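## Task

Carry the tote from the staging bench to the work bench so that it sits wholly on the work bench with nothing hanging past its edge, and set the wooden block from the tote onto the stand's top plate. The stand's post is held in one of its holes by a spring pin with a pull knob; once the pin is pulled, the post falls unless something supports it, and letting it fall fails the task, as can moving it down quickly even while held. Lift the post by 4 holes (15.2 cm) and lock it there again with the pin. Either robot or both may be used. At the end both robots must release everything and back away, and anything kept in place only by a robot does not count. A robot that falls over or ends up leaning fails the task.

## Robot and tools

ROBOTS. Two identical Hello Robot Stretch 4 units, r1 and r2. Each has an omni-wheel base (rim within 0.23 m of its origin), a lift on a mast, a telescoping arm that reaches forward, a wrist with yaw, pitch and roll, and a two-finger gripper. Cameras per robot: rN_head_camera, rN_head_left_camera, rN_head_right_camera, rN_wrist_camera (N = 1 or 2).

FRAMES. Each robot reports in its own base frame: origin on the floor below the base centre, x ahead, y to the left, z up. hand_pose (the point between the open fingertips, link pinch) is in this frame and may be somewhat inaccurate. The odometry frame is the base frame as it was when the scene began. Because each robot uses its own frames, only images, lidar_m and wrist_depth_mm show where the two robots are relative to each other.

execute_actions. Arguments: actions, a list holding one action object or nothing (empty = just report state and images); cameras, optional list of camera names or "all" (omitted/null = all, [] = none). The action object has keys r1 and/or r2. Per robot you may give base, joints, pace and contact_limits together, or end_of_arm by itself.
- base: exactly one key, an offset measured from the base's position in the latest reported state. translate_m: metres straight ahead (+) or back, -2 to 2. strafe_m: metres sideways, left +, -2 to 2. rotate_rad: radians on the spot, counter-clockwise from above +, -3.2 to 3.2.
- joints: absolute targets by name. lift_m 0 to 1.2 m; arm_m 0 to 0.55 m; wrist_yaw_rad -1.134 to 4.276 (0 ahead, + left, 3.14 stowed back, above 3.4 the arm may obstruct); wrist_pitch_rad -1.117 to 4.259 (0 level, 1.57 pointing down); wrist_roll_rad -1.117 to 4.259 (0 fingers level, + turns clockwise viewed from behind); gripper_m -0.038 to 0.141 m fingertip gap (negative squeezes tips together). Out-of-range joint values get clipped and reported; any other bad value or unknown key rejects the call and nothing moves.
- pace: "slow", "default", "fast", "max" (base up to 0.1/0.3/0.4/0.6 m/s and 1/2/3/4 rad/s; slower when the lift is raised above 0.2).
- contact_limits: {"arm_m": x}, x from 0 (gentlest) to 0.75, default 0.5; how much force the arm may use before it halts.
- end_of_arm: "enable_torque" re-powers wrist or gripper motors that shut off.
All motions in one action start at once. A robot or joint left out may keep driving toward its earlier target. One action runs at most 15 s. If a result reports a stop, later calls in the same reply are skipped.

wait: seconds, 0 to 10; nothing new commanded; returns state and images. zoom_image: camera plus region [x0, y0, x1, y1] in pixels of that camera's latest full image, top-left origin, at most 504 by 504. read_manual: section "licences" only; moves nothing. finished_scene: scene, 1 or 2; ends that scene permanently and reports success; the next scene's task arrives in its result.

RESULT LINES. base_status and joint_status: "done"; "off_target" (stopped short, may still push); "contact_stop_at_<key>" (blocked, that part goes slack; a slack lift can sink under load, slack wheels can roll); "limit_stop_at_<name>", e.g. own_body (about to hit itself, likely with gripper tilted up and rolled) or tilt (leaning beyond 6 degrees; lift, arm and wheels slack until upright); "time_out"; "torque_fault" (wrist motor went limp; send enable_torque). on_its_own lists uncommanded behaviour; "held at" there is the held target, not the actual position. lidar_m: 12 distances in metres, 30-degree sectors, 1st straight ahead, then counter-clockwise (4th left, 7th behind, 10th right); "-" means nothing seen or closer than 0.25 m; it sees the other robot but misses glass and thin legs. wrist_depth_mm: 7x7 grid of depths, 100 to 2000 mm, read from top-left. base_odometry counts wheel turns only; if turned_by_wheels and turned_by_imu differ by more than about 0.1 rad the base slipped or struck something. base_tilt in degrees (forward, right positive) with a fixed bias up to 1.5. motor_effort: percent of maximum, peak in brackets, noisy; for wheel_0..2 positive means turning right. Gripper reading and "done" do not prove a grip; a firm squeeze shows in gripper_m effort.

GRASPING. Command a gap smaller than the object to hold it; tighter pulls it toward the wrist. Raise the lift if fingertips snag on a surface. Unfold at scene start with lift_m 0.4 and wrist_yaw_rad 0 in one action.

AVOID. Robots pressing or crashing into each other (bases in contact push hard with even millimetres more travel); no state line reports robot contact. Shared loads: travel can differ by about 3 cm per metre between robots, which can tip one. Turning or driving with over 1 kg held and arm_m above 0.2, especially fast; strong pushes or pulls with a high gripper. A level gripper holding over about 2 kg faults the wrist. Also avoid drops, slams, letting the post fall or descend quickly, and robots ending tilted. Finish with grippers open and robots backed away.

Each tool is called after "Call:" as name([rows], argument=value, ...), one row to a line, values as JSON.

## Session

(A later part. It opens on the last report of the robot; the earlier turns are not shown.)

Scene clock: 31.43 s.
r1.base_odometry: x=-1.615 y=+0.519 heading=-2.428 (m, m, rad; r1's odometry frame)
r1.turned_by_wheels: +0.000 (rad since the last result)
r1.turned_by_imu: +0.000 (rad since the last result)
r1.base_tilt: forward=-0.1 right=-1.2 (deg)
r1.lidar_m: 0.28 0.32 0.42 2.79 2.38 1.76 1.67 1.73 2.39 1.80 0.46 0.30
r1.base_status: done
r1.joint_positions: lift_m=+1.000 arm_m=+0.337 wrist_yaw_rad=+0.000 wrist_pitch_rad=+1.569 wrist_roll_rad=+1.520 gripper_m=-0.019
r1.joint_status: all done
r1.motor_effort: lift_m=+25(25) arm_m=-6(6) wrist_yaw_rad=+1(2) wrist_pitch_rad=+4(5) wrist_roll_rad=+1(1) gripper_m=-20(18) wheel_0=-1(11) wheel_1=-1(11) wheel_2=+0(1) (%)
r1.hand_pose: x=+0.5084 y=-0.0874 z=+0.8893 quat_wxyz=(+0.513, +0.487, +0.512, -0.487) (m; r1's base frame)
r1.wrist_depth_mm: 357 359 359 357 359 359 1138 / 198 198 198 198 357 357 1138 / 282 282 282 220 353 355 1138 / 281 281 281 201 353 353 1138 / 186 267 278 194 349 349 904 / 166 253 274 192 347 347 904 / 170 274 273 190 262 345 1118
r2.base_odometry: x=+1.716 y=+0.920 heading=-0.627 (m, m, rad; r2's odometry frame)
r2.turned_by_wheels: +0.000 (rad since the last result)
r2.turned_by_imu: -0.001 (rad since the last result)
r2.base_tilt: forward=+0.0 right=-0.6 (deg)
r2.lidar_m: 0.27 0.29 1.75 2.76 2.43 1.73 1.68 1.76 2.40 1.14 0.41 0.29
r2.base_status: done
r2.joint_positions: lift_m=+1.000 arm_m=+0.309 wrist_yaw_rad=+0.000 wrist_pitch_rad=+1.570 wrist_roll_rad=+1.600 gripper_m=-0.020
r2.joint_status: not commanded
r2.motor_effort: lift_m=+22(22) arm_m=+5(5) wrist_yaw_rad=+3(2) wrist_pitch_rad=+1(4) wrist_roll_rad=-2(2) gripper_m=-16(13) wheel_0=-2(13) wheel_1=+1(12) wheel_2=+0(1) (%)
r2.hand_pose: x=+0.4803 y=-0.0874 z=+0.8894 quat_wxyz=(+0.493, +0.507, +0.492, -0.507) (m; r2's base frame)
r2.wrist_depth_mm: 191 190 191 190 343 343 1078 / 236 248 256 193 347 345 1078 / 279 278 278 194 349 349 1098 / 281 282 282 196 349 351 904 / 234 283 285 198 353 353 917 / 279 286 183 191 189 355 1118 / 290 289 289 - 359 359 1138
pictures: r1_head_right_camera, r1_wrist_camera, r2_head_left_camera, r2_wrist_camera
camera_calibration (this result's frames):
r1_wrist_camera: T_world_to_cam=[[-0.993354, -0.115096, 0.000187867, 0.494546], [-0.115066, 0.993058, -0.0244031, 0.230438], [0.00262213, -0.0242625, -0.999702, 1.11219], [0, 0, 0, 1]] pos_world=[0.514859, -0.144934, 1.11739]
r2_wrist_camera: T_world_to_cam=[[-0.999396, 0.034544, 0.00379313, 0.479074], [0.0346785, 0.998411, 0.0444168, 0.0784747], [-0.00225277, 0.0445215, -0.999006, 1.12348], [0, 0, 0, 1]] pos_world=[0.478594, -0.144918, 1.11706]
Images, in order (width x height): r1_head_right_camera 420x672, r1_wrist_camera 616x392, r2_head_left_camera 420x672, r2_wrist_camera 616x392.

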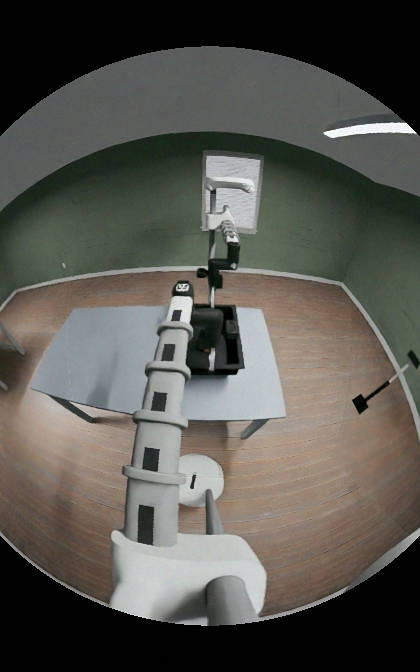

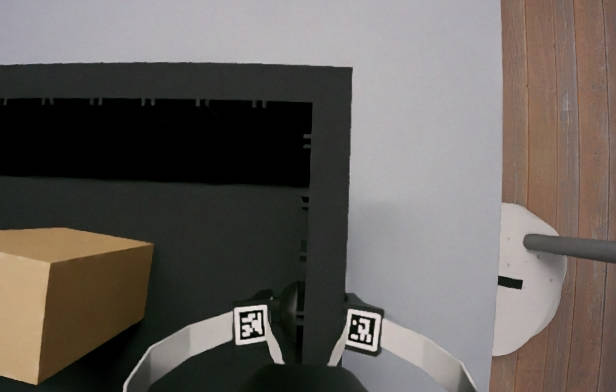

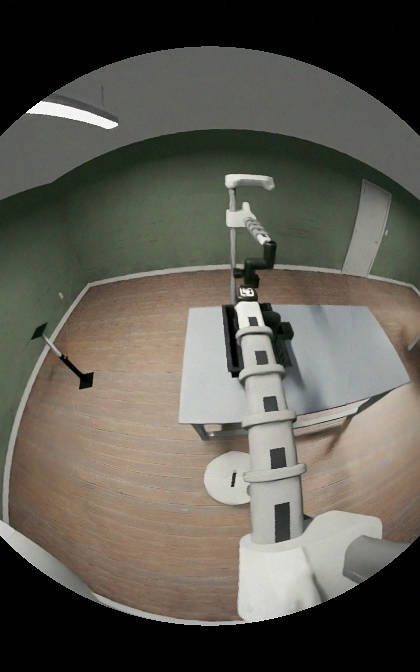

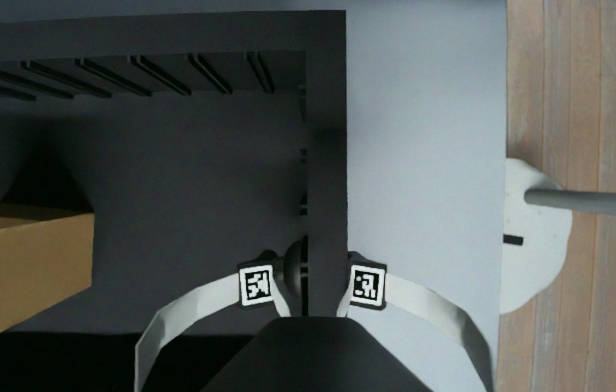

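Call:
zoom_image(camera="r2_head_left_camera", region=[20, 310, 110, 400])

Call:
zoom_image(camera="r1_head_right_camera", region=[335, 340, 420, 425])

Call:
execute_actions([
  {"r1": {"joints": {"lift_m": 0.934}}, "r2": {"joints": {"lift_m": 0.934}}},
], cameras=[])

Call:
execute_actions([
  {"r1": {"joints": {"gripper_m": 0.07}}, "r2": {"joints": {"gripper_m": 0.07}}},
], cameras=["r1_wrist_camera", "r2_wrist_camera"])

Region (20, 310, 110, 400) of r2_head_left_camera's 420x672 image, scaled by 5.600, with more detail than that image has.

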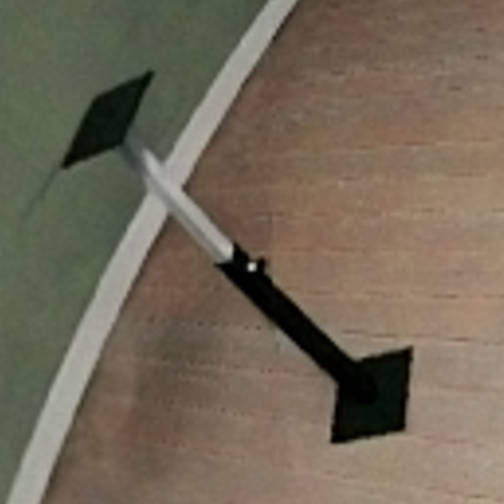

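Region (335, 340, 420, 425) of r1_head_right_camera's 420x672 image, scaled by 5.929, with more detail than that image has.

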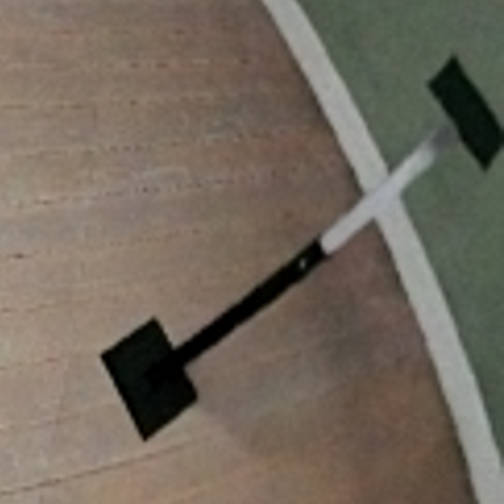

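Scene clock: 32.80 s.
r1.base_odometry: x=-1.615 y=+0.519 heading=-2.428 (m, m, rad; r1's odometry frame)
r1.turned_by_wheels: +0.000 (rad since the last result)
r1.turned_by_imu: +0.000 (rad since the last result)
r1.base_tilt: forward=-0.1 right=-1.2 (deg)
r1.lidar_m: 0.28 0.32 0.46 2.78 2.40 1.75 1.68 1.76 2.40 1.82 0.43 0.29
r1.base_status: not commanded
r1.joint_positions: lift_m=+0.934 arm_m=+0.337 wrist_yaw_rad=+0.000 wrist_pitch_rad=+1.569 wrist_roll_rad=+1.520 gripper_m=-0.019
r1.joint_status: all done
r1.motor_effort: lift_m=+18(27) arm_m=-6(7) wrist_yaw_rad=+0(1) wrist_pitch_rad=+4(5) wrist_roll_rad=+1(1) gripper_m=-18(17) wheel_0=-1(2) wheel_1=-1(1) wheel_2=+0(0) (%)
r1.hand_pose: x=+0.5084 y=-0.0874 z=+0.8239 quat_wxyz=(+0.513, +0.487, +0.512, -0.487) (m; r1's base frame)
r1.wrist_depth_mm: 291 290 291 291 291 291 1078 / 197 196 197 197 289 289 1078 / 282 282 282 220 287 287 1060 / 281 279 281 202 287 286 1060 / 185 267 278 193 283 285 820 / 167 252 276 192 281 281 831 / 169 274 274 190 230 279 1042
r2.base_odometry: x=+1.716 y=+0.920 heading=-0.627 (m, m, rad; r2's odometry frame)
r2.turned_by_wheels: +0.000 (rad since the last result)
r2.turned_by_imu: +0.000 (rad since the last result)
r2.base_tilt: forward=-0.1 right=-0.6 (deg)
r2.lidar_m: 0.27 0.30 1.75 2.76 2.41 1.73 1.69 1.75 2.39 1.14 0.40 0.30
r2.base_status: not commanded
r2.joint_positions: lift_m=+0.934 arm_m=+0.309 wrist_yaw_rad=+0.000 wrist_pitch_rad=+1.570 wrist_roll_rad=+1.600 gripper_m=-0.020
r2.joint_status: all done
r2.motor_effort: lift_m=+15(27) arm_m=+5(5) wrist_yaw_rad=-1(1) wrist_pitch_rad=+1(1) wrist_roll_rad=-2(2) gripper_m=-12(14) wheel_0=-2(3) wheel_1=+1(1) wheel_2=+0(0) (%)
r2.hand_pose: x=+0.4803 y=-0.0874 z=+0.8240 quat_wxyz=(+0.493, +0.507, +0.492, -0.507) (m; r2's base frame)
r2.wrist_depth_mm: 191 191 191 191 278 278 1042 / 236 246 254 193 281 281 1025 / 281 279 279 195 282 283 1042 / 282 282 282 196 287 286 768 / 235 283 285 197 286 287 842 / 281 286 183 191 189 287 1060 / 290 289 289 - 293 291 1078
pictures: none
No camera images: the call's "cameras" was empty. Leave "cameras" out to get every camera's image.

Scene clock: 34.43 s.
r1.base_odometry: x=-1.615 y=+0.519 heading=-2.428 (m, m, rad; r1's odometry frame)
r1.turned_by_wheels: +0.000 (rad since the last result)
r1.turned_by_imu: +0.001 (rad since the last result)
r1.base_tilt: forward=-0.1 right=-1.2 (deg)
r1.lidar_m: 0.28 0.33 0.43 2.79 2.40 1.73 1.67 1.74 2.41 1.82 0.44 0.30
r1.base_status: not commanded
r1.joint_positions: lift_m=+0.934 arm_m=+0.337 wrist_yaw_rad=+0.000 wrist_pitch_rad=+1.570 wrist_roll_rad=+1.520 gripper_m=+0.070
r1.joint_status: all done
r1.motor_effort: lift_m=+18(17) arm_m=-6(6) wrist_yaw_rad=+1(1) wrist_pitch_rad=+1(3) wrist_roll_rad=+1(1) gripper_m=-3(17) wheel_0=-1(1) wheel_1=-1(1) wheel_2=+0(0) (%)
r1.hand_pose: x=+0.5081 y=-0.0874 z=+0.8239 quat_wxyz=(+0.513, +0.487, +0.512, -0.487) (m; r1's base frame)
r1.wrist_depth_mm: 293 291 291 291 293 293 1078 / 200 200 200 200 290 290 1098 / 286 286 286 220 289 289 1060 / 283 283 285 216 286 287 1060 / 186 268 282 196 285 285 820 / 166 253 211 279 224 283 831 / 170 278 278 153 279 282 1042
r2.base_odometry: x=+1.716 y=+0.920 heading=-0.627 (m, m, rad; r2's odometry frame)
r2.turned_by_wheels: +0.000 (rad since the last result)
r2.turned_by_imu: +0.000 (rad since the last result)
r2.base_tilt: forward=+0.0 right=-0.5 (deg)
r2.lidar_m: 0.27 0.30 1.74 2.75 2.44 1.72 1.68 1.76 2.39 1.14 0.39 0.28
r2.base_status: not commanded
r2.joint_positions: lift_m=+0.934 arm_m=+0.309 wrist_yaw_rad=+0.000 wrist_pitch_rad=+1.570 wrist_roll_rad=+1.600 gripper_m=+0.070
r2.joint_status: all done
r2.motor_effort: lift_m=+15(15) arm_m=+5(5) wrist_yaw_rad=+1(1) wrist_pitch_rad=-1(4) wrist_roll_rad=-2(2) gripper_m=-1(10) wheel_0=-3(3) wheel_1=+1(1) wheel_2=+0(0) (%)
r2.hand_pose: x=+0.4801 y=-0.0874 z=+0.8240 quat_wxyz=(+0.493, +0.507, +0.493, -0.507) (m; r2's base frame)
r2.wrist_depth_mm: 195 195 194 195 281 279 1025 / 235 246 253 195 283 282 1025 / 283 282 282 197 283 283 1042 / 286 285 285 198 287 286 798 / 233 287 287 201 287 289 831 / 281 290 289 162 290 289 1060 / 291 291 290 - 293 293 1060
pictures: r1_wrist_camera, r2_wrist_camera
camera_calibration (this result's frames):
r1_wrist_camera: T_world_to_cam=[[-0.993368, -0.11497, 0.00135984, 0.493231], [-0.114969, 0.993073, -0.0242672, 0.228638], [0.00143959, -0.0242626, -0.999705, 1.04739], [0, 0, 0, 1]] pos_world=[0.514738, -0.144935, 1.05195]
r2_wrist_camera: T_world_to_cam=[[-0.999378, 0.0349952, 0.00442729, 0.478612], [0.0351574, 0.998395, 0.0443947, 0.0811732], [-0.00286659, 0.0445227, -0.999004, 1.05846], [0, 0, 0, 1]] pos_world=[0.478494, -0.144917, 1.05168]
Images, in order (width x height): r1_wrist_camera 616x392, r2_wrist_camera 616x392.

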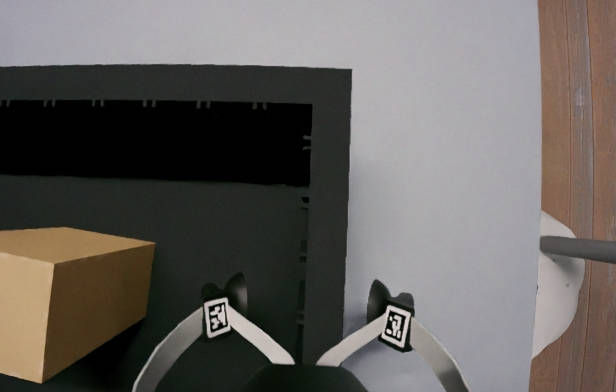

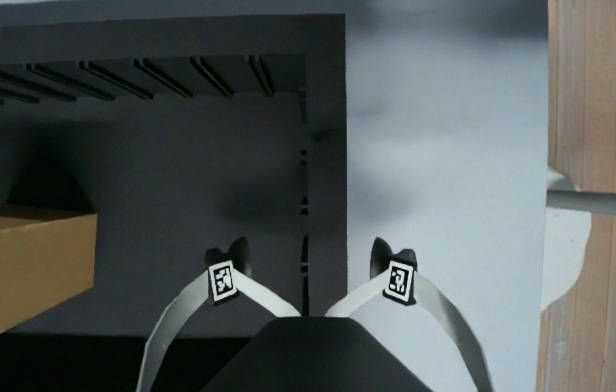

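Call:
execute_actions([
  {"r1": {"joints": {"lift_m": 1.0, "gripper_m": 0.09}, "pace": "fast"}, "r2": {"joints": {"lift_m": 1.0, "gripper_m": 0.09}, "pace": "fast"}},
], cameras=[])

Call:
execute_actions([
  {"r1": {"base": {"strafe_m": -0.5}, "joints": {"arm_m": 0.0}, "pace": "max"}, "r2": {"base": {"strafe_m": 0.046}, "joints": {"arm_m": 0.273, "wrist_pitch_rad": 0.5, "wrist_roll_rad": 0.0, "wrist_yaw_rad": -0.12}, "pace": "fast"}},
], cameras=[])

Call:
execute_actions([
  {"r1": {"base": {"strafe_m": -0.6}, "joints": {"wrist_pitch_rad": 0.0, "wrist_roll_rad": 0.0}, "pace": "max"}, "r2": {"joints": {"lift_m": 0.87}, "pace": "fast"}},
], cameras=["r2_wrist_camera", "r1_head_right_camera"])

Scene clock: 36.83 s.
r1.base_odometry: x=-1.615 y=+0.519 heading=-2.428 (m, m, rad; r1's odometry frame)
r1.turned_by_wheels: +0.000 (rad since the last result)
r1.turned_by_imu: +0.001 (rad since the last result)
r1.base_tilt: forward=+0.0 right=-1.2 (deg)
r1.lidar_m: 0.25 0.30 0.46 2.79 2.44 1.74 1.67 1.72 2.40 1.83 0.45 0.29
r1.base_status: not commanded
r1.joint_positions: lift_m=+1.000 arm_m=+0.337 wrist_yaw_rad=+0.000 wrist_pitch_rad=+1.570 wrist_roll_rad=+1.520 gripper_m=+0.090
r1.joint_status: all done
r1.motor_effort: lift_m=+23(26) arm_m=-6(6) wrist_yaw_rad=+1(1) wrist_pitch_rad=+1(1) wrist_roll_rad=+1(2) gripper_m=-2(1) wheel_0=-1(2) wheel_1=-1(1) wheel_2=+0(0) (%)
r1.hand_pose: x=+0.5081 y=-0.0874 z=+0.8895 quat_wxyz=(+0.513, +0.487, +0.512, -0.487) (m; r1's base frame)
r1.wrist_depth_mm: 359 359 357 359 359 359 1160 / 357 357 359 357 357 357 1160 / 325 324 310 265 353 355 1138 / 349 349 349 349 353 353 1118 / 227 267 347 347 349 349 904 / 226 250 212 343 223 349 904 / 342 343 343 151 345 345 1098
r2.base_odometry: x=+1.716 y=+0.920 heading=-0.627 (m, m, rad; r2's odometry frame)
r2.turned_by_wheels: +0.000 (rad since the last result)
r2.turned_by_imu: +0.000 (rad since the last result)
r2.base_tilt: forward=-0.1 right=-0.6 (deg)
r2.lidar_m: 0.27 0.29 1.73 2.77 2.43 1.73 1.69 1.75 2.39 1.13 0.41 0.29
r2.base_status: not commanded
r2.joint_positions: lift_m=+1.000 arm_m=+0.309 wrist_yaw_rad=+0.000 wrist_pitch_rad=+1.570 wrist_roll_rad=+1.600 gripper_m=+0.090
r2.joint_status: all done
r2.motor_effort: lift_m=+22(20) arm_m=+5(5) wrist_yaw_rad=+3(0) wrist_pitch_rad=+0(0) wrist_roll_rad=-2(2) gripper_m=+1(0) wheel_0=-3(2) wheel_1=+1(1) wheel_2=+0(0) (%)
r2.hand_pose: x=+0.4802 y=-0.0874 z=+0.8894 quat_wxyz=(+0.493, +0.507, +0.492, -0.507) (m; r2's base frame)
r2.wrist_depth_mm: 347 345 345 345 343 343 1098 / 267 259 260 260 345 347 1098 / 347 347 347 345 349 349 1098 / 349 349 349 349 349 351 904 / 236 351 351 351 353 353 904 / 357 355 357 160 357 357 1138 / 330 322 347 - 359 362 1138
pictures: none
No camera images: the call's "cameras" was empty. Leave "cameras" out to get every camera's image.

Scene clock: 39.53 s.
r1.base_odometry: x=-1.943 y=+0.897 heading=-2.428 (m, m, rad; r1's odometry frame)
r1.turned_by_wheels: +0.000 (rad since the last result)
r1.turned_by_imu: +0.000 (rad since the last result)
r1.base_tilt: forward=-0.1 right=-1.2 (deg)
r1.lidar_m: 0.34 0.33 0.42 1.23 2.38 1.77 1.66 1.76 2.41 2.46 1.29 3.20
r1.base_status: done
r1.joint_positions: lift_m=+1.000 arm_m=+0.001 wrist_yaw_rad=+0.000 wrist_pitch_rad=+1.570 wrist_roll_rad=+1.520 gripper_m=+0.090
r1.joint_status: all done
r1.motor_effort: lift_m=+23(23) arm_m=-7(6) wrist_yaw_rad=+1(2) wrist_pitch_rad=+1(2) wrist_roll_rad=+1(1) gripper_m=+1(1) wheel_0=-1(10) wheel_1=+0(16) wheel_2=+0(0) (%)
r1.hand_pose: x=+0.1723 y=-0.0874 z=+0.8895 quat_wxyz=(+0.513, +0.487, +0.512, -0.487) (m; r1's base frame)
r1.wrist_depth_mm: 1160 1160 1138 1160 1160 1160 1160 / 1160 1160 1138 1138 1160 1160 1138 / 1138 1160 1160 1138 1138 1138 1138 / 1118 1138 1138 1138 1118 1138 1118 / 1118 1118 1138 904 904 544 1118 / 1138 1118 212 931 222 1138 1118 / 1118 1118 1118 150 1098 1118 1118
r2.base_odometry: x=+1.743 y=+0.957 heading=-0.627 (m, m, rad; r2's odometry frame)
r2.turned_by_wheels: +0.000 (rad since the last result)
r2.turned_by_imu: +0.000 (rad since the last result)
r2.base_tilt: forward=-0.1 right=-0.6 (deg)
r2.lidar_m: 0.27 0.29 1.68 2.71 2.40 1.71 1.68 1.75 2.43 1.15 0.41 0.28
r2.base_status: done
r2.joint_positions: lift_m=+1.000 arm_m=+0.274 wrist_yaw_rad=-0.120 wrist_pitch_rad=+0.502 wrist_roll_rad=+0.000 gripper_m=+0.090
r2.joint_status: all done
r2.motor_effort: lift_m=+22(21) arm_m=-5(6) wrist_yaw_rad=+0(8) wrist_pitch_rad=-6(9) wrist_roll_rad=-4(9) gripper_m=-1(1) wheel_0=-3(12) wheel_1=+0(13) wheel_2=+0(2) (%)
r2.hand_pose: x=+0.6854 y=-0.1170 z=+1.0390 quat_wxyz=(+0.967, +0.015, +0.248, -0.058) (m; r2's base frame)
r2.wrist_depth_mm: 854 - - - - - - / 866 - - - - - - / - - - - - - - / - - - - - - - / 1808 661 627 668 647 668 676 / 1464 539 433 160 442 559 554 / 484 462 439 - 402 473 484
pictures: none
No camera images: the call's "cameras" was empty. Leave "cameras" out to get every camera's image.

Scene clock: 42.53 s.
r1.base_odometry: x=-2.335 y=+1.350 heading=-2.428 (m, m, rad; r1's odometry frame)
r1.turned_by_wheels: +0.000 (rad since the last result)
r1.turned_by_imu: -0.001 (rad since the last result)
r1.base_tilt: forward=-0.1 right=-1.2 (deg)
r1.lidar_m: 3.07 0.96 0.75 1.22 2.41 1.76 1.65 1.72 1.95 1.84 0.76 2.62
r1.base_status: done
r1.joint_positions: lift_m=+1.000 arm_m=+0.001 wrist_yaw_rad=+0.000 wrist_pitch_rad=+0.003 wrist_roll_rad=+0.001 gripper_m=+0.090
r1.joint_status: all done
r1.motor_effort: lift_m=+23(23) arm_m=-6(6) wrist_yaw_rad=+1(2) wrist_pitch_rad=-5(10) wrist_roll_rad=-1(5) gripper_m=-3(2) wheel_0=-1(11) wheel_1=-1(16) wheel_2=+0(0) (%)
r1.hand_pose: x=+0.4606 y=-0.0874 z=+1.1773 quat_wxyz=(+1.000, +0.000, +0.001, +0.000) (m; r1's base frame)
r1.wrist_depth_mm: - - - - - - - / - - - - - - - / - - - - - - - / - - - - - - - / - - - - - - - / - - 212 - - - - / - - - 150 - - -
r2.base_odometry: x=+1.743 y=+0.957 heading=-0.627 (m, m, rad; r2's odometry frame)
r2.turned_by_wheels: +0.000 (rad since the last result)
r2.turned_by_imu: +0.000 (rad since the last result)
r2.base_tilt: forward=-0.1 right=-0.6 (deg)
r2.lidar_m: 0.27 0.29 1.28 2.71 2.42 1.71 1.68 1.77 2.40 1.14 0.39 0.28
r2.base_status: not commanded
r2.joint_positions: lift_m=+0.870 arm_m=+0.274 wrist_yaw_rad=-0.120 wrist_pitch_rad=+0.502 wrist_roll_rad=+0.000 gripper_m=+0.090
r2.joint_status: all done
r2.motor_effort: lift_m=+14(20) arm_m=-5(5) wrist_yaw_rad=-1(1) wrist_pitch_rad=-5(6) wrist_roll_rad=-3(3) gripper_m=-2(3) wheel_0=-3(3) wheel_1=+1(0) wheel_2=+0(0) (%)
r2.hand_pose: x=+0.6855 y=-0.1170 z=+0.9097 quat_wxyz=(+0.967, +0.015, +0.248, -0.058) (m; r2's base frame)
r2.wrist_depth_mm: - - - - - - - / - - - - - - - / - - - - - - - / - 580 413 421 430 603 609 / 469 459 355 430 278 455 473 / 377 366 327 160 224 285 387 / 327 314 320 - 338 263 324
pictures: r1_head_right_camera, r2_wrist_camera
camera_calibration (this result's frames):
r2_wrist_camera: T_world_to_cam=[[-0.126841, -0.991919, -0.00298723, -0.0270453], [-0.515056, 0.0684356, -0.85442, 1.18573], [0.84772, -0.106837, -0.519574, 0.109125], [0, 0, 0, 1]] pos_world=[0.514778, -0.0963141, 1.06973]
Images, in order (width x height): r1_head_right_camera 420x672, r2_wrist_camera 616x392.

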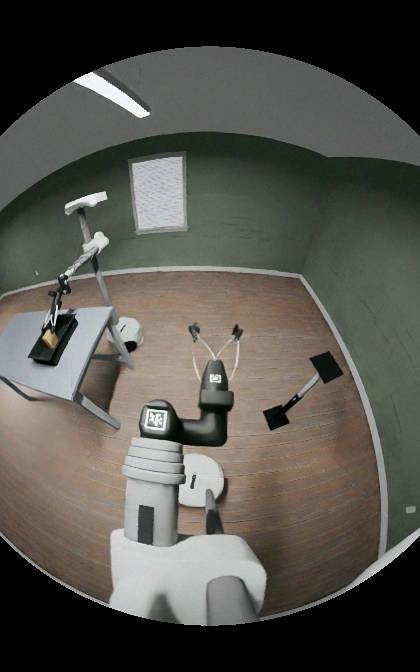

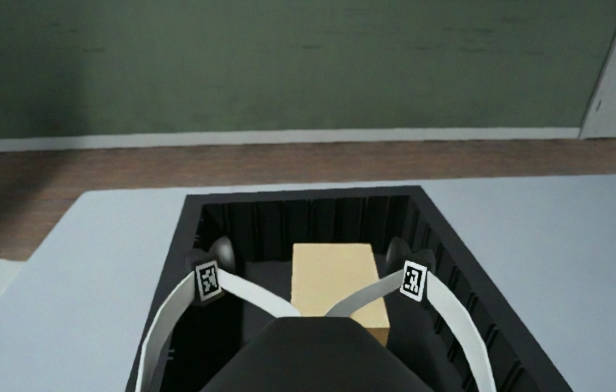

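Call:
execute_actions([
  {"r1": {"joints": {"lift_m": 0.42}, "pace": "max"}, "r2": {"base": {"strafe_m": -0.017}}},
], cameras=[])

Call:
execute_actions([
  {"r1": {"base": {"rotate_rad": -1.286}, "pace": "fast"}, "r2": {"joints": {"lift_m": 0.812}}},
], cameras=["r2_wrist_camera", "r1_head_camera", "r1_wrist_camera"])

Scene clock: 44.67 s.
r1.base_odometry: x=-2.335 y=+1.350 heading=-2.428 (m, m, rad; r1's odometry frame)
r1.turned_by_wheels: +0.000 (rad since the last result)
r1.turned_by_imu: +0.001 (rad since the last result)
r1.base_tilt: forward=-0.1 right=-1.2 (deg)
r1.lidar_m: 3.06 0.94 0.71 1.24 2.42 1.76 1.65 1.73 1.91 1.85 0.76 2.61
r1.base_status: not commanded
r1.joint_positions: lift_m=+0.420 arm_m=+0.001 wrist_yaw_rad=+0.000 wrist_pitch_rad=+0.002 wrist_roll_rad=+0.000 gripper_m=+0.090
r1.joint_status: all done
r1.motor_effort: lift_m=+17(21) arm_m=-6(6) wrist_yaw_rad=+1(1) wrist_pitch_rad=-4(4) wrist_roll_rad=-1(1) gripper_m=-4(2) wheel_0=-1(1) wheel_1=-1(1) wheel_2=+0(0) (%)
r1.hand_pose: x=+0.4606 y=-0.0874 z=+0.5978 quat_wxyz=(+1.000, +0.000, +0.001, +0.000) (m; r1's base frame)
r1.wrist_depth_mm: - - - - - - - / - - - - - - - / - - - - - - - / - - - - - - - / - - - - - - - / - - 213 - 1983 - - / 1118 1397 1464 150 1499 1537 1618
r2.base_odometry: x=+1.733 y=+0.944 heading=-0.627 (m, m, rad; r2's odometry frame)
r2.turned_by_wheels: +0.000 (rad since the last result)
r2.turned_by_imu: +0.000 (rad since the last result)
r2.base_tilt: forward=+0.0 right=-0.6 (deg)
r2.lidar_m: 0.28 0.29 1.29 2.73 2.43 1.72 1.69 1.76 2.39 1.14 0.40 0.29
r2.base_status: done
r2.joint_positions: lift_m=+0.870 arm_m=+0.274 wrist_yaw_rad=-0.120 wrist_pitch_rad=+0.502 wrist_roll_rad=+0.000 gripper_m=+0.090
r2.joint_status: not commanded
r2.motor_effort: lift_m=+14(14) arm_m=-5(5) wrist_yaw_rad=-1(1) wrist_pitch_rad=-5(5) wrist_roll_rad=-4(3) gripper_m=+0(2) wheel_0=+3(9) wheel_1=-1(6) wheel_2=+0(1) (%)
r2.hand_pose: x=+0.6855 y=-0.1170 z=+0.9097 quat_wxyz=(+0.967, +0.015, +0.248, -0.058) (m; r2's base frame)
r2.wrist_depth_mm: - - - - - - - / - - - - - - - / - - - - - - - / - 574 410 421 535 591 603 / 455 439 410 277 375 473 473 / 377 312 357 160 349 296 387 / 329 250 327 - 336 249 334
pictures: none
No camera images: the call's "cameras" was empty. Leave "cameras" out to get every camera's image.

Scene clock: 46.27 s.
r1.base_odometry: x=-2.336 y=+1.350 heading=+2.569 (m, m, rad; r1's odometry frame)
r1.turned_by_wheels: -1.286 (rad since the last result)
r1.turned_by_imu: -1.273 (rad since the last result)
r1.base_tilt: forward=-0.1 right=-1.2 (deg)
r1.lidar_m: 0.90 0.78 3.07 1.45 0.75 0.74 3.35 1.95 1.67 1.66 1.97 1.84
r1.base_status: done
r1.joint_positions: lift_m=+0.420 arm_m=+0.001 wrist_yaw_rad=+0.000 wrist_pitch_rad=+0.002 wrist_roll_rad=+0.000 gripper_m=+0.090
r1.joint_status: not commanded
r1.motor_effort: lift_m=+17(17) arm_m=-6(6) wrist_yaw_rad=+1(0) wrist_pitch_rad=-4(4) wrist_roll_rad=-1(1) gripper_m=-3(2) wheel_0=+1(9) wheel_1=+0(11) wheel_2=+1(7) (%)
r1.hand_pose: x=+0.4606 y=-0.0874 z=+0.5978 quat_wxyz=(+1.000, +0.000, +0.001, +0.000) (m; r1's base frame)
r1.wrist_depth_mm: - - 1921 1756 1661 1537 1464 / 585 1983 1921 1756 1661 1537 1464 / 597 1983 1863 1756 1618 1537 1430 / - 1983 1863 1708 1576 1499 1430 / - 1983 1863 1708 1576 1499 1430 / 559 1983 212 1661 1537 1499 1397 / 591 1397 1499 150 1464 1430 1366
r2.base_odometry: x=+1.733 y=+0.944 heading=-0.627 (m, m, rad; r2's odometry frame)
r2.turned_by_wheels: +0.000 (rad since the last result)
r2.turned_by_imu: +0.000 (rad since the last result)
r2.base_tilt: forward=+0.0 right=-0.6 (deg)
r2.lidar_m: 0.27 0.30 1.72 2.73 2.41 1.72 1.68 1.75 2.40 1.15 0.39 0.29
r2.base_status: not commanded
r2.joint_positions: lift_m=+0.812 arm_m=+0.274 wrist_yaw_rad=-0.120 wrist_pitch_rad=+0.502 wrist_roll_rad=+0.000 gripper_m=+0.090
r2.joint_status: all done
r2.motor_effort: lift_m=+13(13) arm_m=-5(5) wrist_yaw_rad=-1(0) wrist_pitch_rad=-6(5) wrist_roll_rad=-4(3) gripper_m=+0(0) wheel_0=+3(3) wheel_1=-1(1) wheel_2=+0(0) (%)
r2.hand_pose: x=+0.6855 y=-0.1170 z=+0.8518 quat_wxyz=(+0.967, +0.015, +0.248, -0.058) (m; r2's base frame)
r2.wrist_depth_mm: - - - - - - - / - - - - - - - / - - - - - - - / 462 421 389 236 382 484 484 / 366 257 347 193 224 264 382 / 301 204 289 160 293 232 205 / 176 200 268 - 273 232 190
pictures: r1_head_camera, r1_wrist_camera, r2_wrist_camera
camera_calibration (this result's frames):
r1_wrist_camera: T_world_to_cam=[[-0.00151144, -0.997965, 0.0637538, -0.124941], [0.0220388, -0.0637716, -0.997721, 0.644157], [0.999756, -0.00010294, 0.0220903, -0.247163], [0, 0, 0, 1]] pos_world=[0.232717, -0.0836331, 0.656114]
r2_wrist_camera: T_world_to_cam=[[-0.126841, -0.991919, -0.00298715, -0.0272188], [-0.515056, 0.0684355, -0.85442, 1.1362], [0.84772, -0.106837, -0.519574, 0.079009], [0, 0, 0, 1]] pos_world=[0.514776, -0.0963141, 1.01176]
Images, in order (width x height): r1_head_camera 420x560, r1_wrist_camera 616x392, r2_wrist_camera 616x392.

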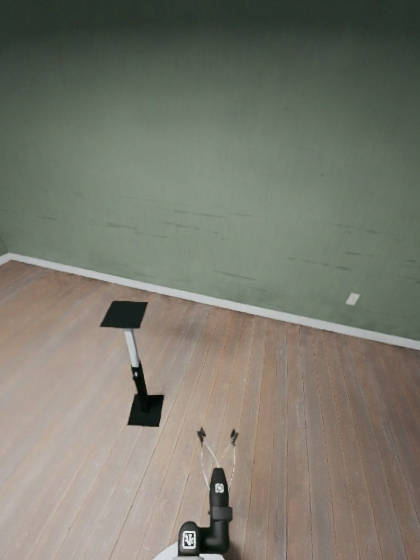

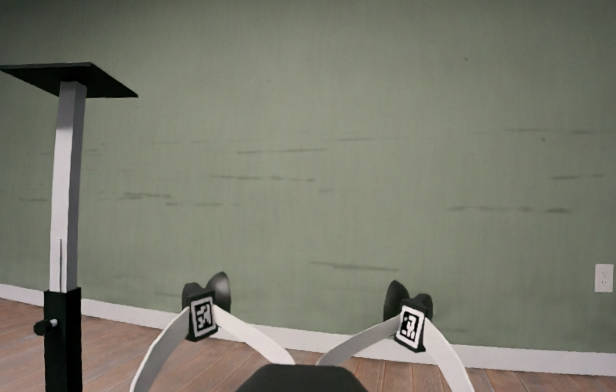

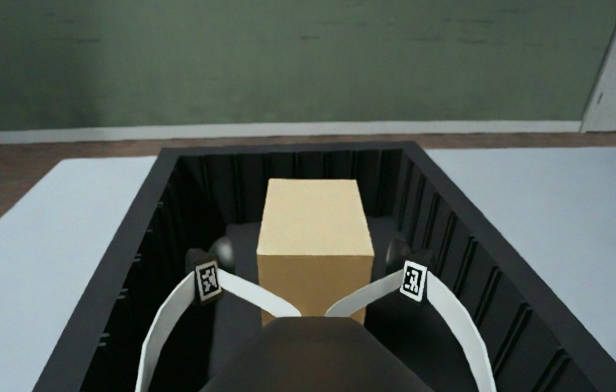

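Call:
execute_actions([
  {"r1": {"base": {"strafe_m": 0.43}, "joints": {"lift_m": 0.27, "arm_m": 0.12}, "pace": "fast"}, "r2": {"joints": {"gripper_m": 0.025}}},
], cameras=["r1_wrist_camera", "r1_head_camera"])

Scene clock: 48.67 s.
r1.base_odometry: x=-2.568 y=+0.988 heading=+2.570 (m, m, rad; r1's odometry frame)
r1.turned_by_wheels: +0.000 (rad since the last result)
r1.turned_by_imu: +0.002 (rad since the last result)
r1.base_tilt: forward=-0.1 right=-1.2 (deg)
r1.lidar_m: 0.71 2.30 2.65 1.17 0.61 0.53 0.53 2.39 2.08 2.06 2.26 1.95
r1.base_status: done
r1.joint_positions: lift_m=+0.270 arm_m=+0.119 wrist_yaw_rad=+0.000 wrist_pitch_rad=+0.002 wrist_roll_rad=+0.000 gripper_m=+0.090
r1.joint_status: all done
r1.motor_effort: lift_m=+17(18) arm_m=+7(9) wrist_yaw_rad=+0(2) wrist_pitch_rad=-4(4) wrist_roll_rad=-1(1) gripper_m=-1(3) wheel_0=+2(14) wheel_1=-1(10) wheel_2=+1(3) (%)
r1.hand_pose: x=+0.5783 y=-0.0874 z=+0.4479 quat_wxyz=(+1.000, +0.000, +0.001, +0.000) (m; r1's base frame)
r1.wrist_depth_mm: - - 1808 1756 1661 1537 1464 / - - 1863 1756 1618 1537 1499 / - 1983 1863 1756 1576 1537 1430 / - 1983 1808 1708 1618 1499 1397 / - 1921 1863 1708 1576 1499 1430 / 1618 1708 213 1661 1499 1464 1430 / 1118 1078 1138 150 1118 1160 1229
r2.base_odometry: x=+1.733 y=+0.944 heading=-0.627 (m, m, rad; r2's odometry frame)
r2.turned_by_wheels: +0.000 (rad since the last result)
r2.turned_by_imu: +0.000 (rad since the last result)
r2.base_tilt: forward=-0.1 right=-0.6 (deg)
r2.lidar_m: 0.25 0.28 1.04 2.73 2.42 1.71 1.68 1.77 2.41 1.12 0.40 0.30
r2.base_status: not commanded
r2.joint_positions: lift_m=+0.812 arm_m=+0.274 wrist_yaw_rad=-0.120 wrist_pitch_rad=+0.505 wrist_roll_rad=+0.000 gripper_m=+0.025
r2.joint_status: all done
r2.motor_effort: lift_m=+14(14) arm_m=-5(5) wrist_yaw_rad=+2(1) wrist_pitch_rad=-14(13) wrist_roll_rad=-3(4) gripper_m=-14(16) wheel_0=+3(3) wheel_1=-1(1) wheel_2=+0(0) (%)
r2.hand_pose: x=+0.6850 y=-0.1170 z=+0.8510 quat_wxyz=(+0.967, +0.015, +0.249, -0.058) (m; r2's base frame)
r2.wrist_depth_mm: - - - - - - - / - - - - - - - / - - - 399 402 - - / 455 413 394 228 384 452 477 / 362 253 347 181 324 260 377 / 300 202 197 185 191 221 200 / 173 191 266 - 270 248 190
pictures: r1_head_camera, r1_wrist_camera
camera_calibration (this result's frames):
r1_wrist_camera: T_world_to_cam=[[-0.00140441, -0.997964, 0.0637663, -0.115238], [0.0221902, -0.0637818, -0.997717, 0.491889], [0.999753, 0.0000137843, 0.0222346, -0.36153], [0, 0, 0, 1]] pos_world=[0.350364, -0.0836253, 0.506153]
Images, in order (width x height): r1_head_camera 420x560, r1_wrist_camera 616x392.

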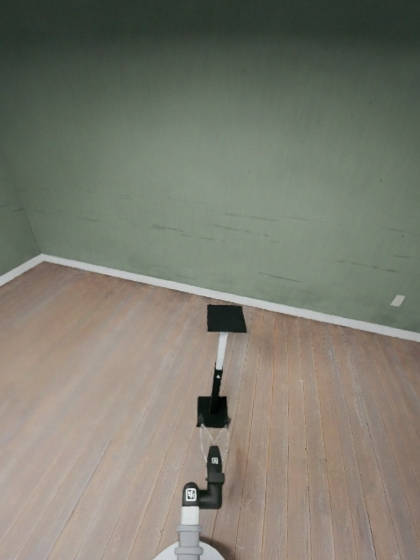

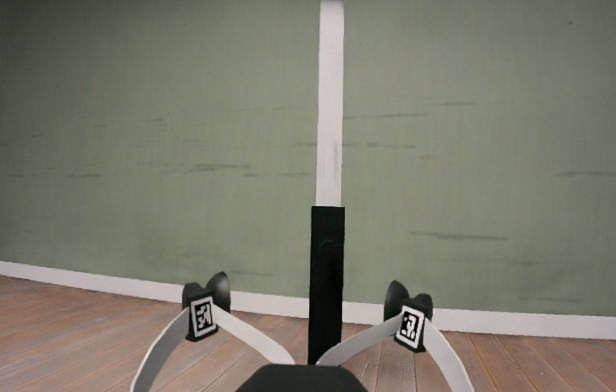

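Call:
zoom_image(camera="r1_wrist_camera", region=[270, 180, 390, 300])

Call:
zoom_image(camera="r1_head_camera", region=[160, 295, 290, 465])

Region (270, 180, 390, 300) of r1_wrist_camera's 616x392 image, scaled by 4.200.

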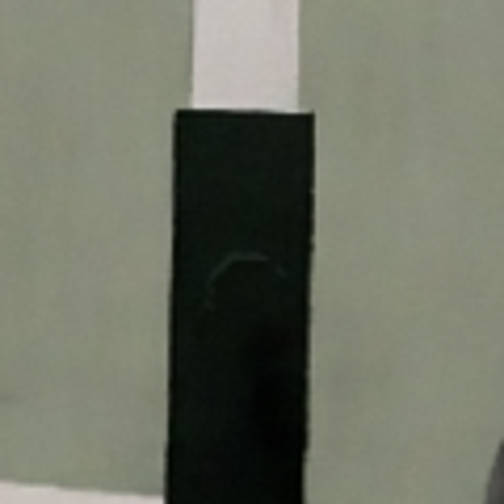

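Region (160, 295, 290, 465) of r1_head_camera's 420x560 image, scaled by 2.965, with more detail than that image has; it fills the left 385 columns of this view, and the rest is white.

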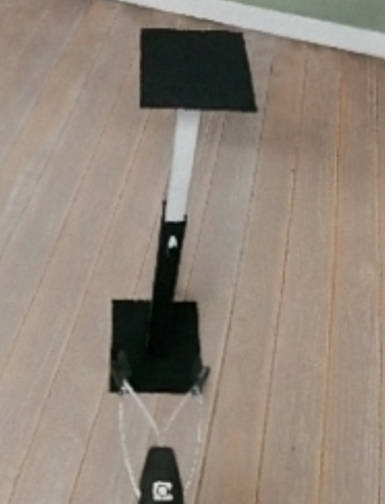

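Call:
execute_actions([
  {"r1": {"base": {"strafe_m": -0.024}, "joints": {"lift_m": 0.274, "arm_m": 0.22}}, "r2": {"joints": {"lift_m": 0.96}, "pace": "fast"}},
], cameras=["r1_wrist_camera", "r2_wrist_camera"])

Scene clock: 50.47 s.
r1.base_odometry: x=-2.555 y=+1.009 heading=+2.570 (m, m, rad; r1's odometry frame)
r1.turned_by_wheels: +0.000 (rad since the last result)
r1.turned_by_imu: +0.001 (rad since the last result)
r1.base_tilt: forward=+0.0 right=-1.2 (deg)
r1.lidar_m: 0.72 2.30 2.68 1.16 0.64 0.54 0.54 2.39 2.06 2.06 2.26 1.95
r1.base_status: done
r1.joint_positions: lift_m=+0.274 arm_m=+0.219 wrist_yaw_rad=+0.000 wrist_pitch_rad=+0.002 wrist_roll_rad=+0.000 gripper_m=+0.090
r1.joint_status: all done
r1.motor_effort: lift_m=+23(21) arm_m=+6(5) wrist_yaw_rad=+1(1) wrist_pitch_rad=-3(4) wrist_roll_rad=-1(1) gripper_m=-3(2) wheel_0=+0(8) wheel_1=+0(9) wheel_2=+0(1) (%)
r1.hand_pose: x=+0.6783 y=-0.0874 z=+0.4513 quat_wxyz=(+1.000, +0.000, +0.001, +0.000) (m; r1's base frame)
r1.wrist_depth_mm: - 1921 1808 1618 1499 1430 1366 / - 1921 1708 1576 1499 1430 1366 / - 1863 1756 1618 1499 1464 1336 / 1983 1863 1708 1576 1499 1397 1336 / 1983 1863 1708 1537 1499 1397 1336 / 1661 1708 213 1499 1430 1397 1308 / 1118 1078 1138 150 1138 1138 1229
r2.base_odometry: x=+1.733 y=+0.944 heading=-0.627 (m, m, rad; r2's odometry frame)
r2.turned_by_wheels: +0.000 (rad since the last result)
r2.turned_by_imu: +0.000 (rad since the last result)
r2.base_tilt: forward=+0.0 right=-0.6 (deg)
r2.lidar_m: 0.26 0.30 1.08 2.74 2.41 1.71 1.68 1.77 2.43 1.11 0.42 0.30
r2.base_status: not commanded
r2.joint_positions: lift_m=+0.960 arm_m=+0.274 wrist_yaw_rad=-0.120 wrist_pitch_rad=+0.505 wrist_roll_rad=+0.000 gripper_m=+0.025
r2.joint_status: all done
r2.motor_effort: lift_m=+23(31) arm_m=-5(5) wrist_yaw_rad=+1(0) wrist_pitch_rad=-14(16) wrist_roll_rad=-4(4) gripper_m=-15(14) wheel_0=+3(3) wheel_1=-1(1) wheel_2=+0(0) (%)
r2.hand_pose: x=+0.6850 y=-0.1170 z=+0.9982 quat_wxyz=(+0.967, +0.015, +0.249, -0.058) (m; r2's base frame)
r2.wrist_depth_mm: - - - - - - - / - - - - - - - / - - - - - - - / - - - 228 - - - / 1708 591 442 180 484 609 609 / 500 484 197 185 191 484 496 / 421 410 407 - 364 424 430
pictures: r1_wrist_camera, r2_wrist_camera
camera_calibration (this result's frames):
r1_wrist_camera: T_world_to_cam=[[-0.00148118, -0.997964, 0.0637664, -0.115287], [0.0221886, -0.0637836, -0.997717, 0.493088], [0.999753, -0.0000629132, 0.0222379, -0.461565], [0, 0, 0, 1]] pos_world=[0.450339, -0.0836299, 0.509578]
r2_wrist_camera: T_world_to_cam=[[-0.12706, -0.991891, -0.00296298, -0.0267097], [-0.517679, 0.0688615, -0.852799, 1.2613], [0.846088, -0.106823, -0.52223, 0.159249], [0, 0, 0, 1]] pos_world=[0.514815, -0.0963367, 1.15872]
Images, in order (width x height): r1_wrist_camera 616x392, r2_wrist_camera 616x392.

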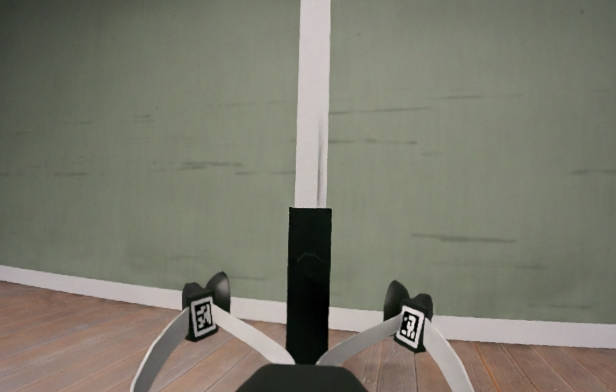

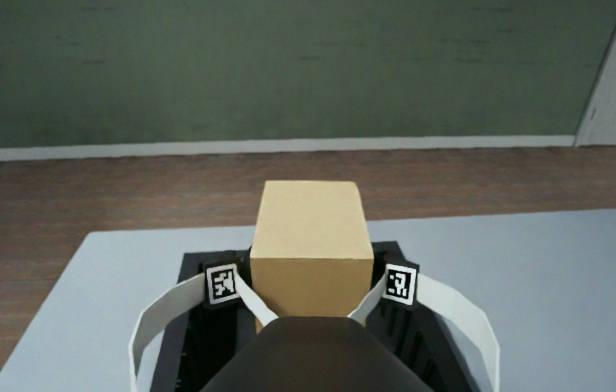

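Call:
execute_actions([
  {"r1": {"joints": {"arm_m": 0.27, "gripper_m": 0.07}}, "r2": {"base": {"strafe_m": 1.59}, "joints": {"arm_m": 0.05, "wrist_yaw_rad": 0.284}, "pace": "max"}},
], cameras=["r1_wrist_camera", "r2_wrist_camera", "r2_head_camera", "r1_head_camera"])

Scene clock: 56.27 s.
r1.base_odometry: x=-2.555 y=+1.009 heading=+2.570 (m, m, rad; r1's odometry frame)
r1.turned_by_wheels: +0.000 (rad since the last result)
r1.turned_by_imu: +0.002 (rad since the last result)
r1.base_tilt: forward=-0.1 right=-1.2 (deg)
r1.lidar_m: 0.73 0.88 2.67 2.65 0.60 0.54 0.52 2.37 2.09 2.05 2.28 1.95
r1.base_status: not commanded
r1.joint_positions: lift_m=+0.274 arm_m=+0.269 wrist_yaw_rad=+0.000 wrist_pitch_rad=+0.002 wrist_roll_rad=+0.000 gripper_m=+0.070
r1.joint_status: all done
r1.motor_effort: lift_m=+24(24) arm_m=+6(9) wrist_yaw_rad=+1(1) wrist_pitch_rad=-3(4) wrist_roll_rad=-2(1) gripper_m=-1(2) wheel_0=+0(0) wheel_1=+0(0) wheel_2=+0(0) (%)
r1.hand_pose: x=+0.7282 y=-0.0874 z=+0.4513 quat_wxyz=(+1.000, +0.000, +0.001, +0.000) (m; r1's base frame)
r1.wrist_depth_mm: 1983 1863 1708 1499 1464 1397 1366 / - 1863 1708 1537 1464 1397 1308 / 1921 1808 1661 1537 1464 1366 1281 / 1983 1808 1661 1499 1464 1336 1281 / 1921 1808 1618 289 1430 1366 1281 / 1618 1708 211 287 1397 1336 1281 / 1118 1098 1138 152 1098 1160 1229
r2.base_odometry: x=+2.666 y=+2.231 heading=-0.627 (m, m, rad; r2's odometry frame)
r2.turned_by_wheels: +0.000 (rad since the last result)
r2.turned_by_imu: +0.000 (rad since the last result)
r2.base_tilt: forward=-0.1 right=-0.6 (deg)
r2.lidar_m: 0.76 1.62 1.19 1.13 1.17 1.62 1.70 1.76 2.41 1.36 1.08 0.88
r2.base_status: done
r2.joint_positions: lift_m=+0.960 arm_m=+0.051 wrist_yaw_rad=+0.284 wrist_pitch_rad=+0.505 wrist_roll_rad=+0.000 gripper_m=+0.025
r2.joint_status: all done
r2.motor_effort: lift_m=+22(23) arm_m=-5(5) wrist_yaw_rad=+0(14) wrist_pitch_rad=-15(15) wrist_roll_rad=-3(4) gripper_m=-14(15) wheel_0=-3(12) wheel_1=+1(11) wheel_2=+0(0) (%)
r2.hand_pose: x=+0.4887 y=-0.0131 z=+0.9982 quat_wxyz=(+0.959, -0.035, +0.247, +0.137) (m; r2's base frame)
r2.wrist_depth_mm: 1182 1537 - - - - - / 1229 1576 - - - - - / 1255 1661 - - - - - / 1281 1708 - 228 597 - - / 1336 1661 1708 181 627 1808 1808 / 1308 1464 197 184 191 1464 1499 / 1229 1255 1308 - 1308 788 676
pictures: r1_head_camera, r1_wrist_camera, r2_head_camera, r2_wrist_camera
camera_calibration (this result's frames):
r1_wrist_camera: T_world_to_cam=[[-0.00152577, -0.997964, 0.0637664, -0.115193], [0.0221859, -0.0637846, -0.997717, 0.49198], [0.999753, -0.000107576, 0.022238, -0.511527], [0, 0, 0, 1]] pos_world=[0.500309, -0.0836326, 0.509578]
r2_wrist_camera: T_world_to_cam=[[0.273359, -0.961908, -0.00287219, -0.143974], [-0.503094, -0.140425, -0.852747, 1.14259], [0.819861, 0.234551, -0.522316, 0.353856], [0, 0, 0, 1]] pos_world=[0.324073, -0.0610384, 1.15875]
Images, in order (width x height): r1_head_camera 420x560, r1_wrist_camera 616x392, r2_head_camera 420x560, r2_wrist_camera 616x392.

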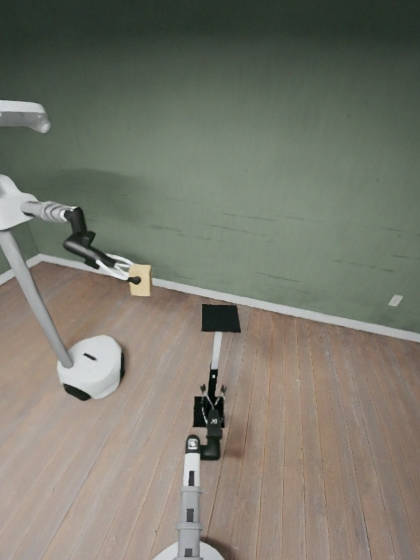

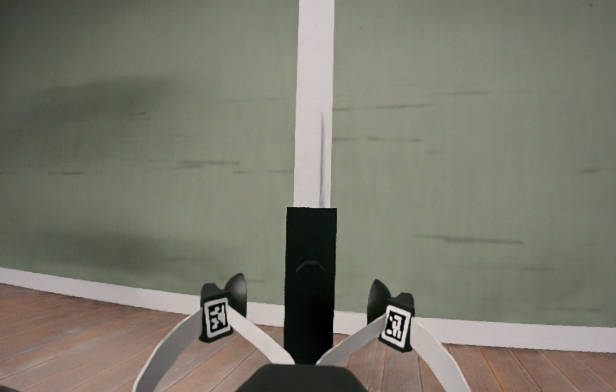

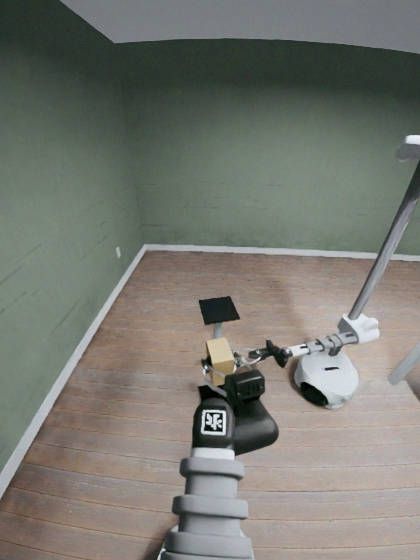

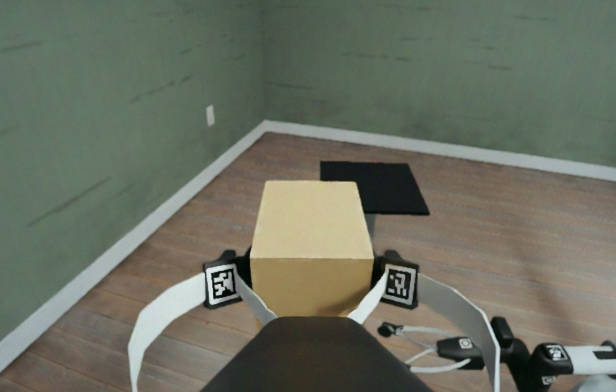

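Call:
execute_actions([
  {"r2": {"base": {"translate_m": 0.2}, "joints": {"arm_m": 0.216, "lift_m": 0.925}}},
], cameras=["r2_wrist_camera", "r2_head_right_camera", "r1_head_camera"])

Scene clock: 58.67 s.
r1.base_odometry: x=-2.555 y=+1.009 heading=+2.570 (m, m, rad; r1's odometry frame)
r1.turned_by_wheels: +0.000 (rad since the last result)
r1.turned_by_imu: +0.001 (rad since the last result)
r1.base_tilt: forward=-0.1 right=-1.2 (deg)
r1.lidar_m: 0.68 0.87 2.67 2.67 0.64 0.53 0.52 2.37 2.05 2.08 2.26 1.95
r1.base_status: not commanded
r1.joint_positions: lift_m=+0.274 arm_m=+0.269 wrist_yaw_rad=+0.000 wrist_pitch_rad=+0.002 wrist_roll_rad=+0.000 gripper_m=+0.070
r1.joint_status: not commanded
r1.motor_effort: lift_m=+24(24) arm_m=+6(6) wrist_yaw_rad=+1(1) wrist_pitch_rad=-3(3) wrist_roll_rad=-1(1) gripper_m=-1(1) wheel_0=-1(0) wheel_1=+0(0) wheel_2=+0(0) (%)
r1.hand_pose: x=+0.7282 y=-0.0874 z=+0.4513 quat_wxyz=(+1.000, +0.000, +0.001, +0.000) (m; r1's base frame)
r1.wrist_depth_mm: 1983 1863 1708 1537 1499 1397 1336 / 1983 1863 1661 1537 1464 1397 1308 / 1863 1863 1661 1499 1464 1366 1308 / 1983 1808 1661 1499 1464 1366 1281 / 1983 1756 1661 289 1430 1366 1281 / 1618 1708 211 287 1366 1366 1255 / 1138 1078 1138 153 1098 1160 1229
r2.base_odometry: x=+2.828 y=+2.114 heading=-0.627 (m, m, rad; r2's odometry frame)
r2.turned_by_wheels: +0.000 (rad since the last result)
r2.turned_by_imu: +0.000 (rad since the last result)
r2.base_tilt: forward=-0.1 right=-0.6 (deg)
r2.lidar_m: 0.53 1.64 1.17 1.13 1.19 1.63 1.89 1.98 2.70 1.35 0.89 0.62
r2.base_status: done
r2.joint_positions: lift_m=+0.925 arm_m=+0.215 wrist_yaw_rad=+0.284 wrist_pitch_rad=+0.505 wrist_roll_rad=+0.000 gripper_m=+0.025
r2.joint_status: all done
r2.motor_effort: lift_m=+15(20) arm_m=+5(6) wrist_yaw_rad=+0(3) wrist_pitch_rad=-15(15) wrist_roll_rad=-3(3) gripper_m=-14(15) wheel_0=+4(8) wheel_1=+2(9) wheel_2=-4(11) (%)
r2.hand_pose: x=+0.6528 y=-0.0131 z=+0.9639 quat_wxyz=(+0.959, -0.035, +0.247, +0.137) (m; r2's base frame)
r2.wrist_depth_mm: 1205 1537 - - - 1983 1921 / 1255 1576 - - - - 1983 / 1281 1661 - - - - - / 1281 1708 - 228 - - - / 1336 1661 1618 180 1661 1756 1708 / 1336 1430 198 185 193 1366 1430 / 1205 1205 283 - 1229 1229 1229
pictures: r1_head_camera, r2_head_right_camera, r2_wrist_camera
camera_calibration (this result's frames):
r2_wrist_camera: T_world_to_cam=[[0.273374, -0.961904, -0.0028732, -0.188937], [-0.502978, -0.140399, -0.852819, 1.19588], [0.819927, 0.234584, -0.522198, 0.201206], [0, 0, 0, 1]] pos_world=[0.48818, -0.0610377, 1.1244]
Images, in order (width x height): r1_head_camera 420x560, r2_head_right_camera 420x672, r2_wrist_camera 616x392.

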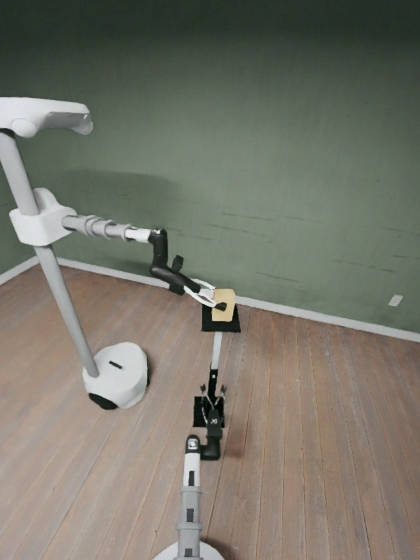

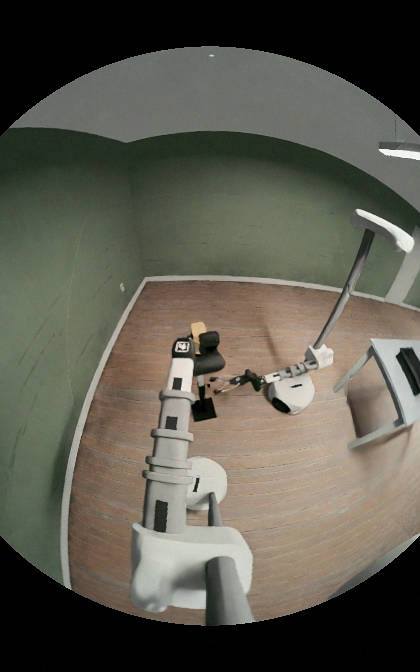

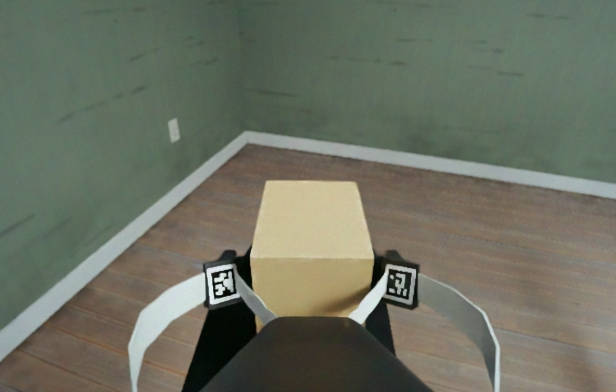

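Call:
zoom_image(camera="r1_head_camera", region=[170, 270, 270, 440])

Call:
zoom_image(camera="r2_head_right_camera", region=[175, 340, 275, 430])

Region (170, 270, 270, 440) of r1_head_camera's 420x560 image, scaled by 2.965, with more detail than that image has; it fills the left 296 columns of this view, and the rest is white.

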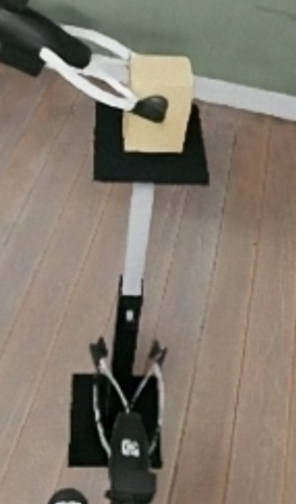

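Region (175, 340, 275, 430) of r2_head_right_camera's 420x672 image, scaled by 5.040, with more detail than that image has; it fills the top 454 rows of this view, and the rest is white.

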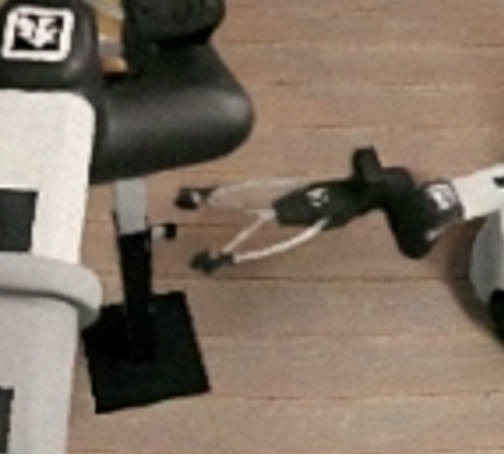

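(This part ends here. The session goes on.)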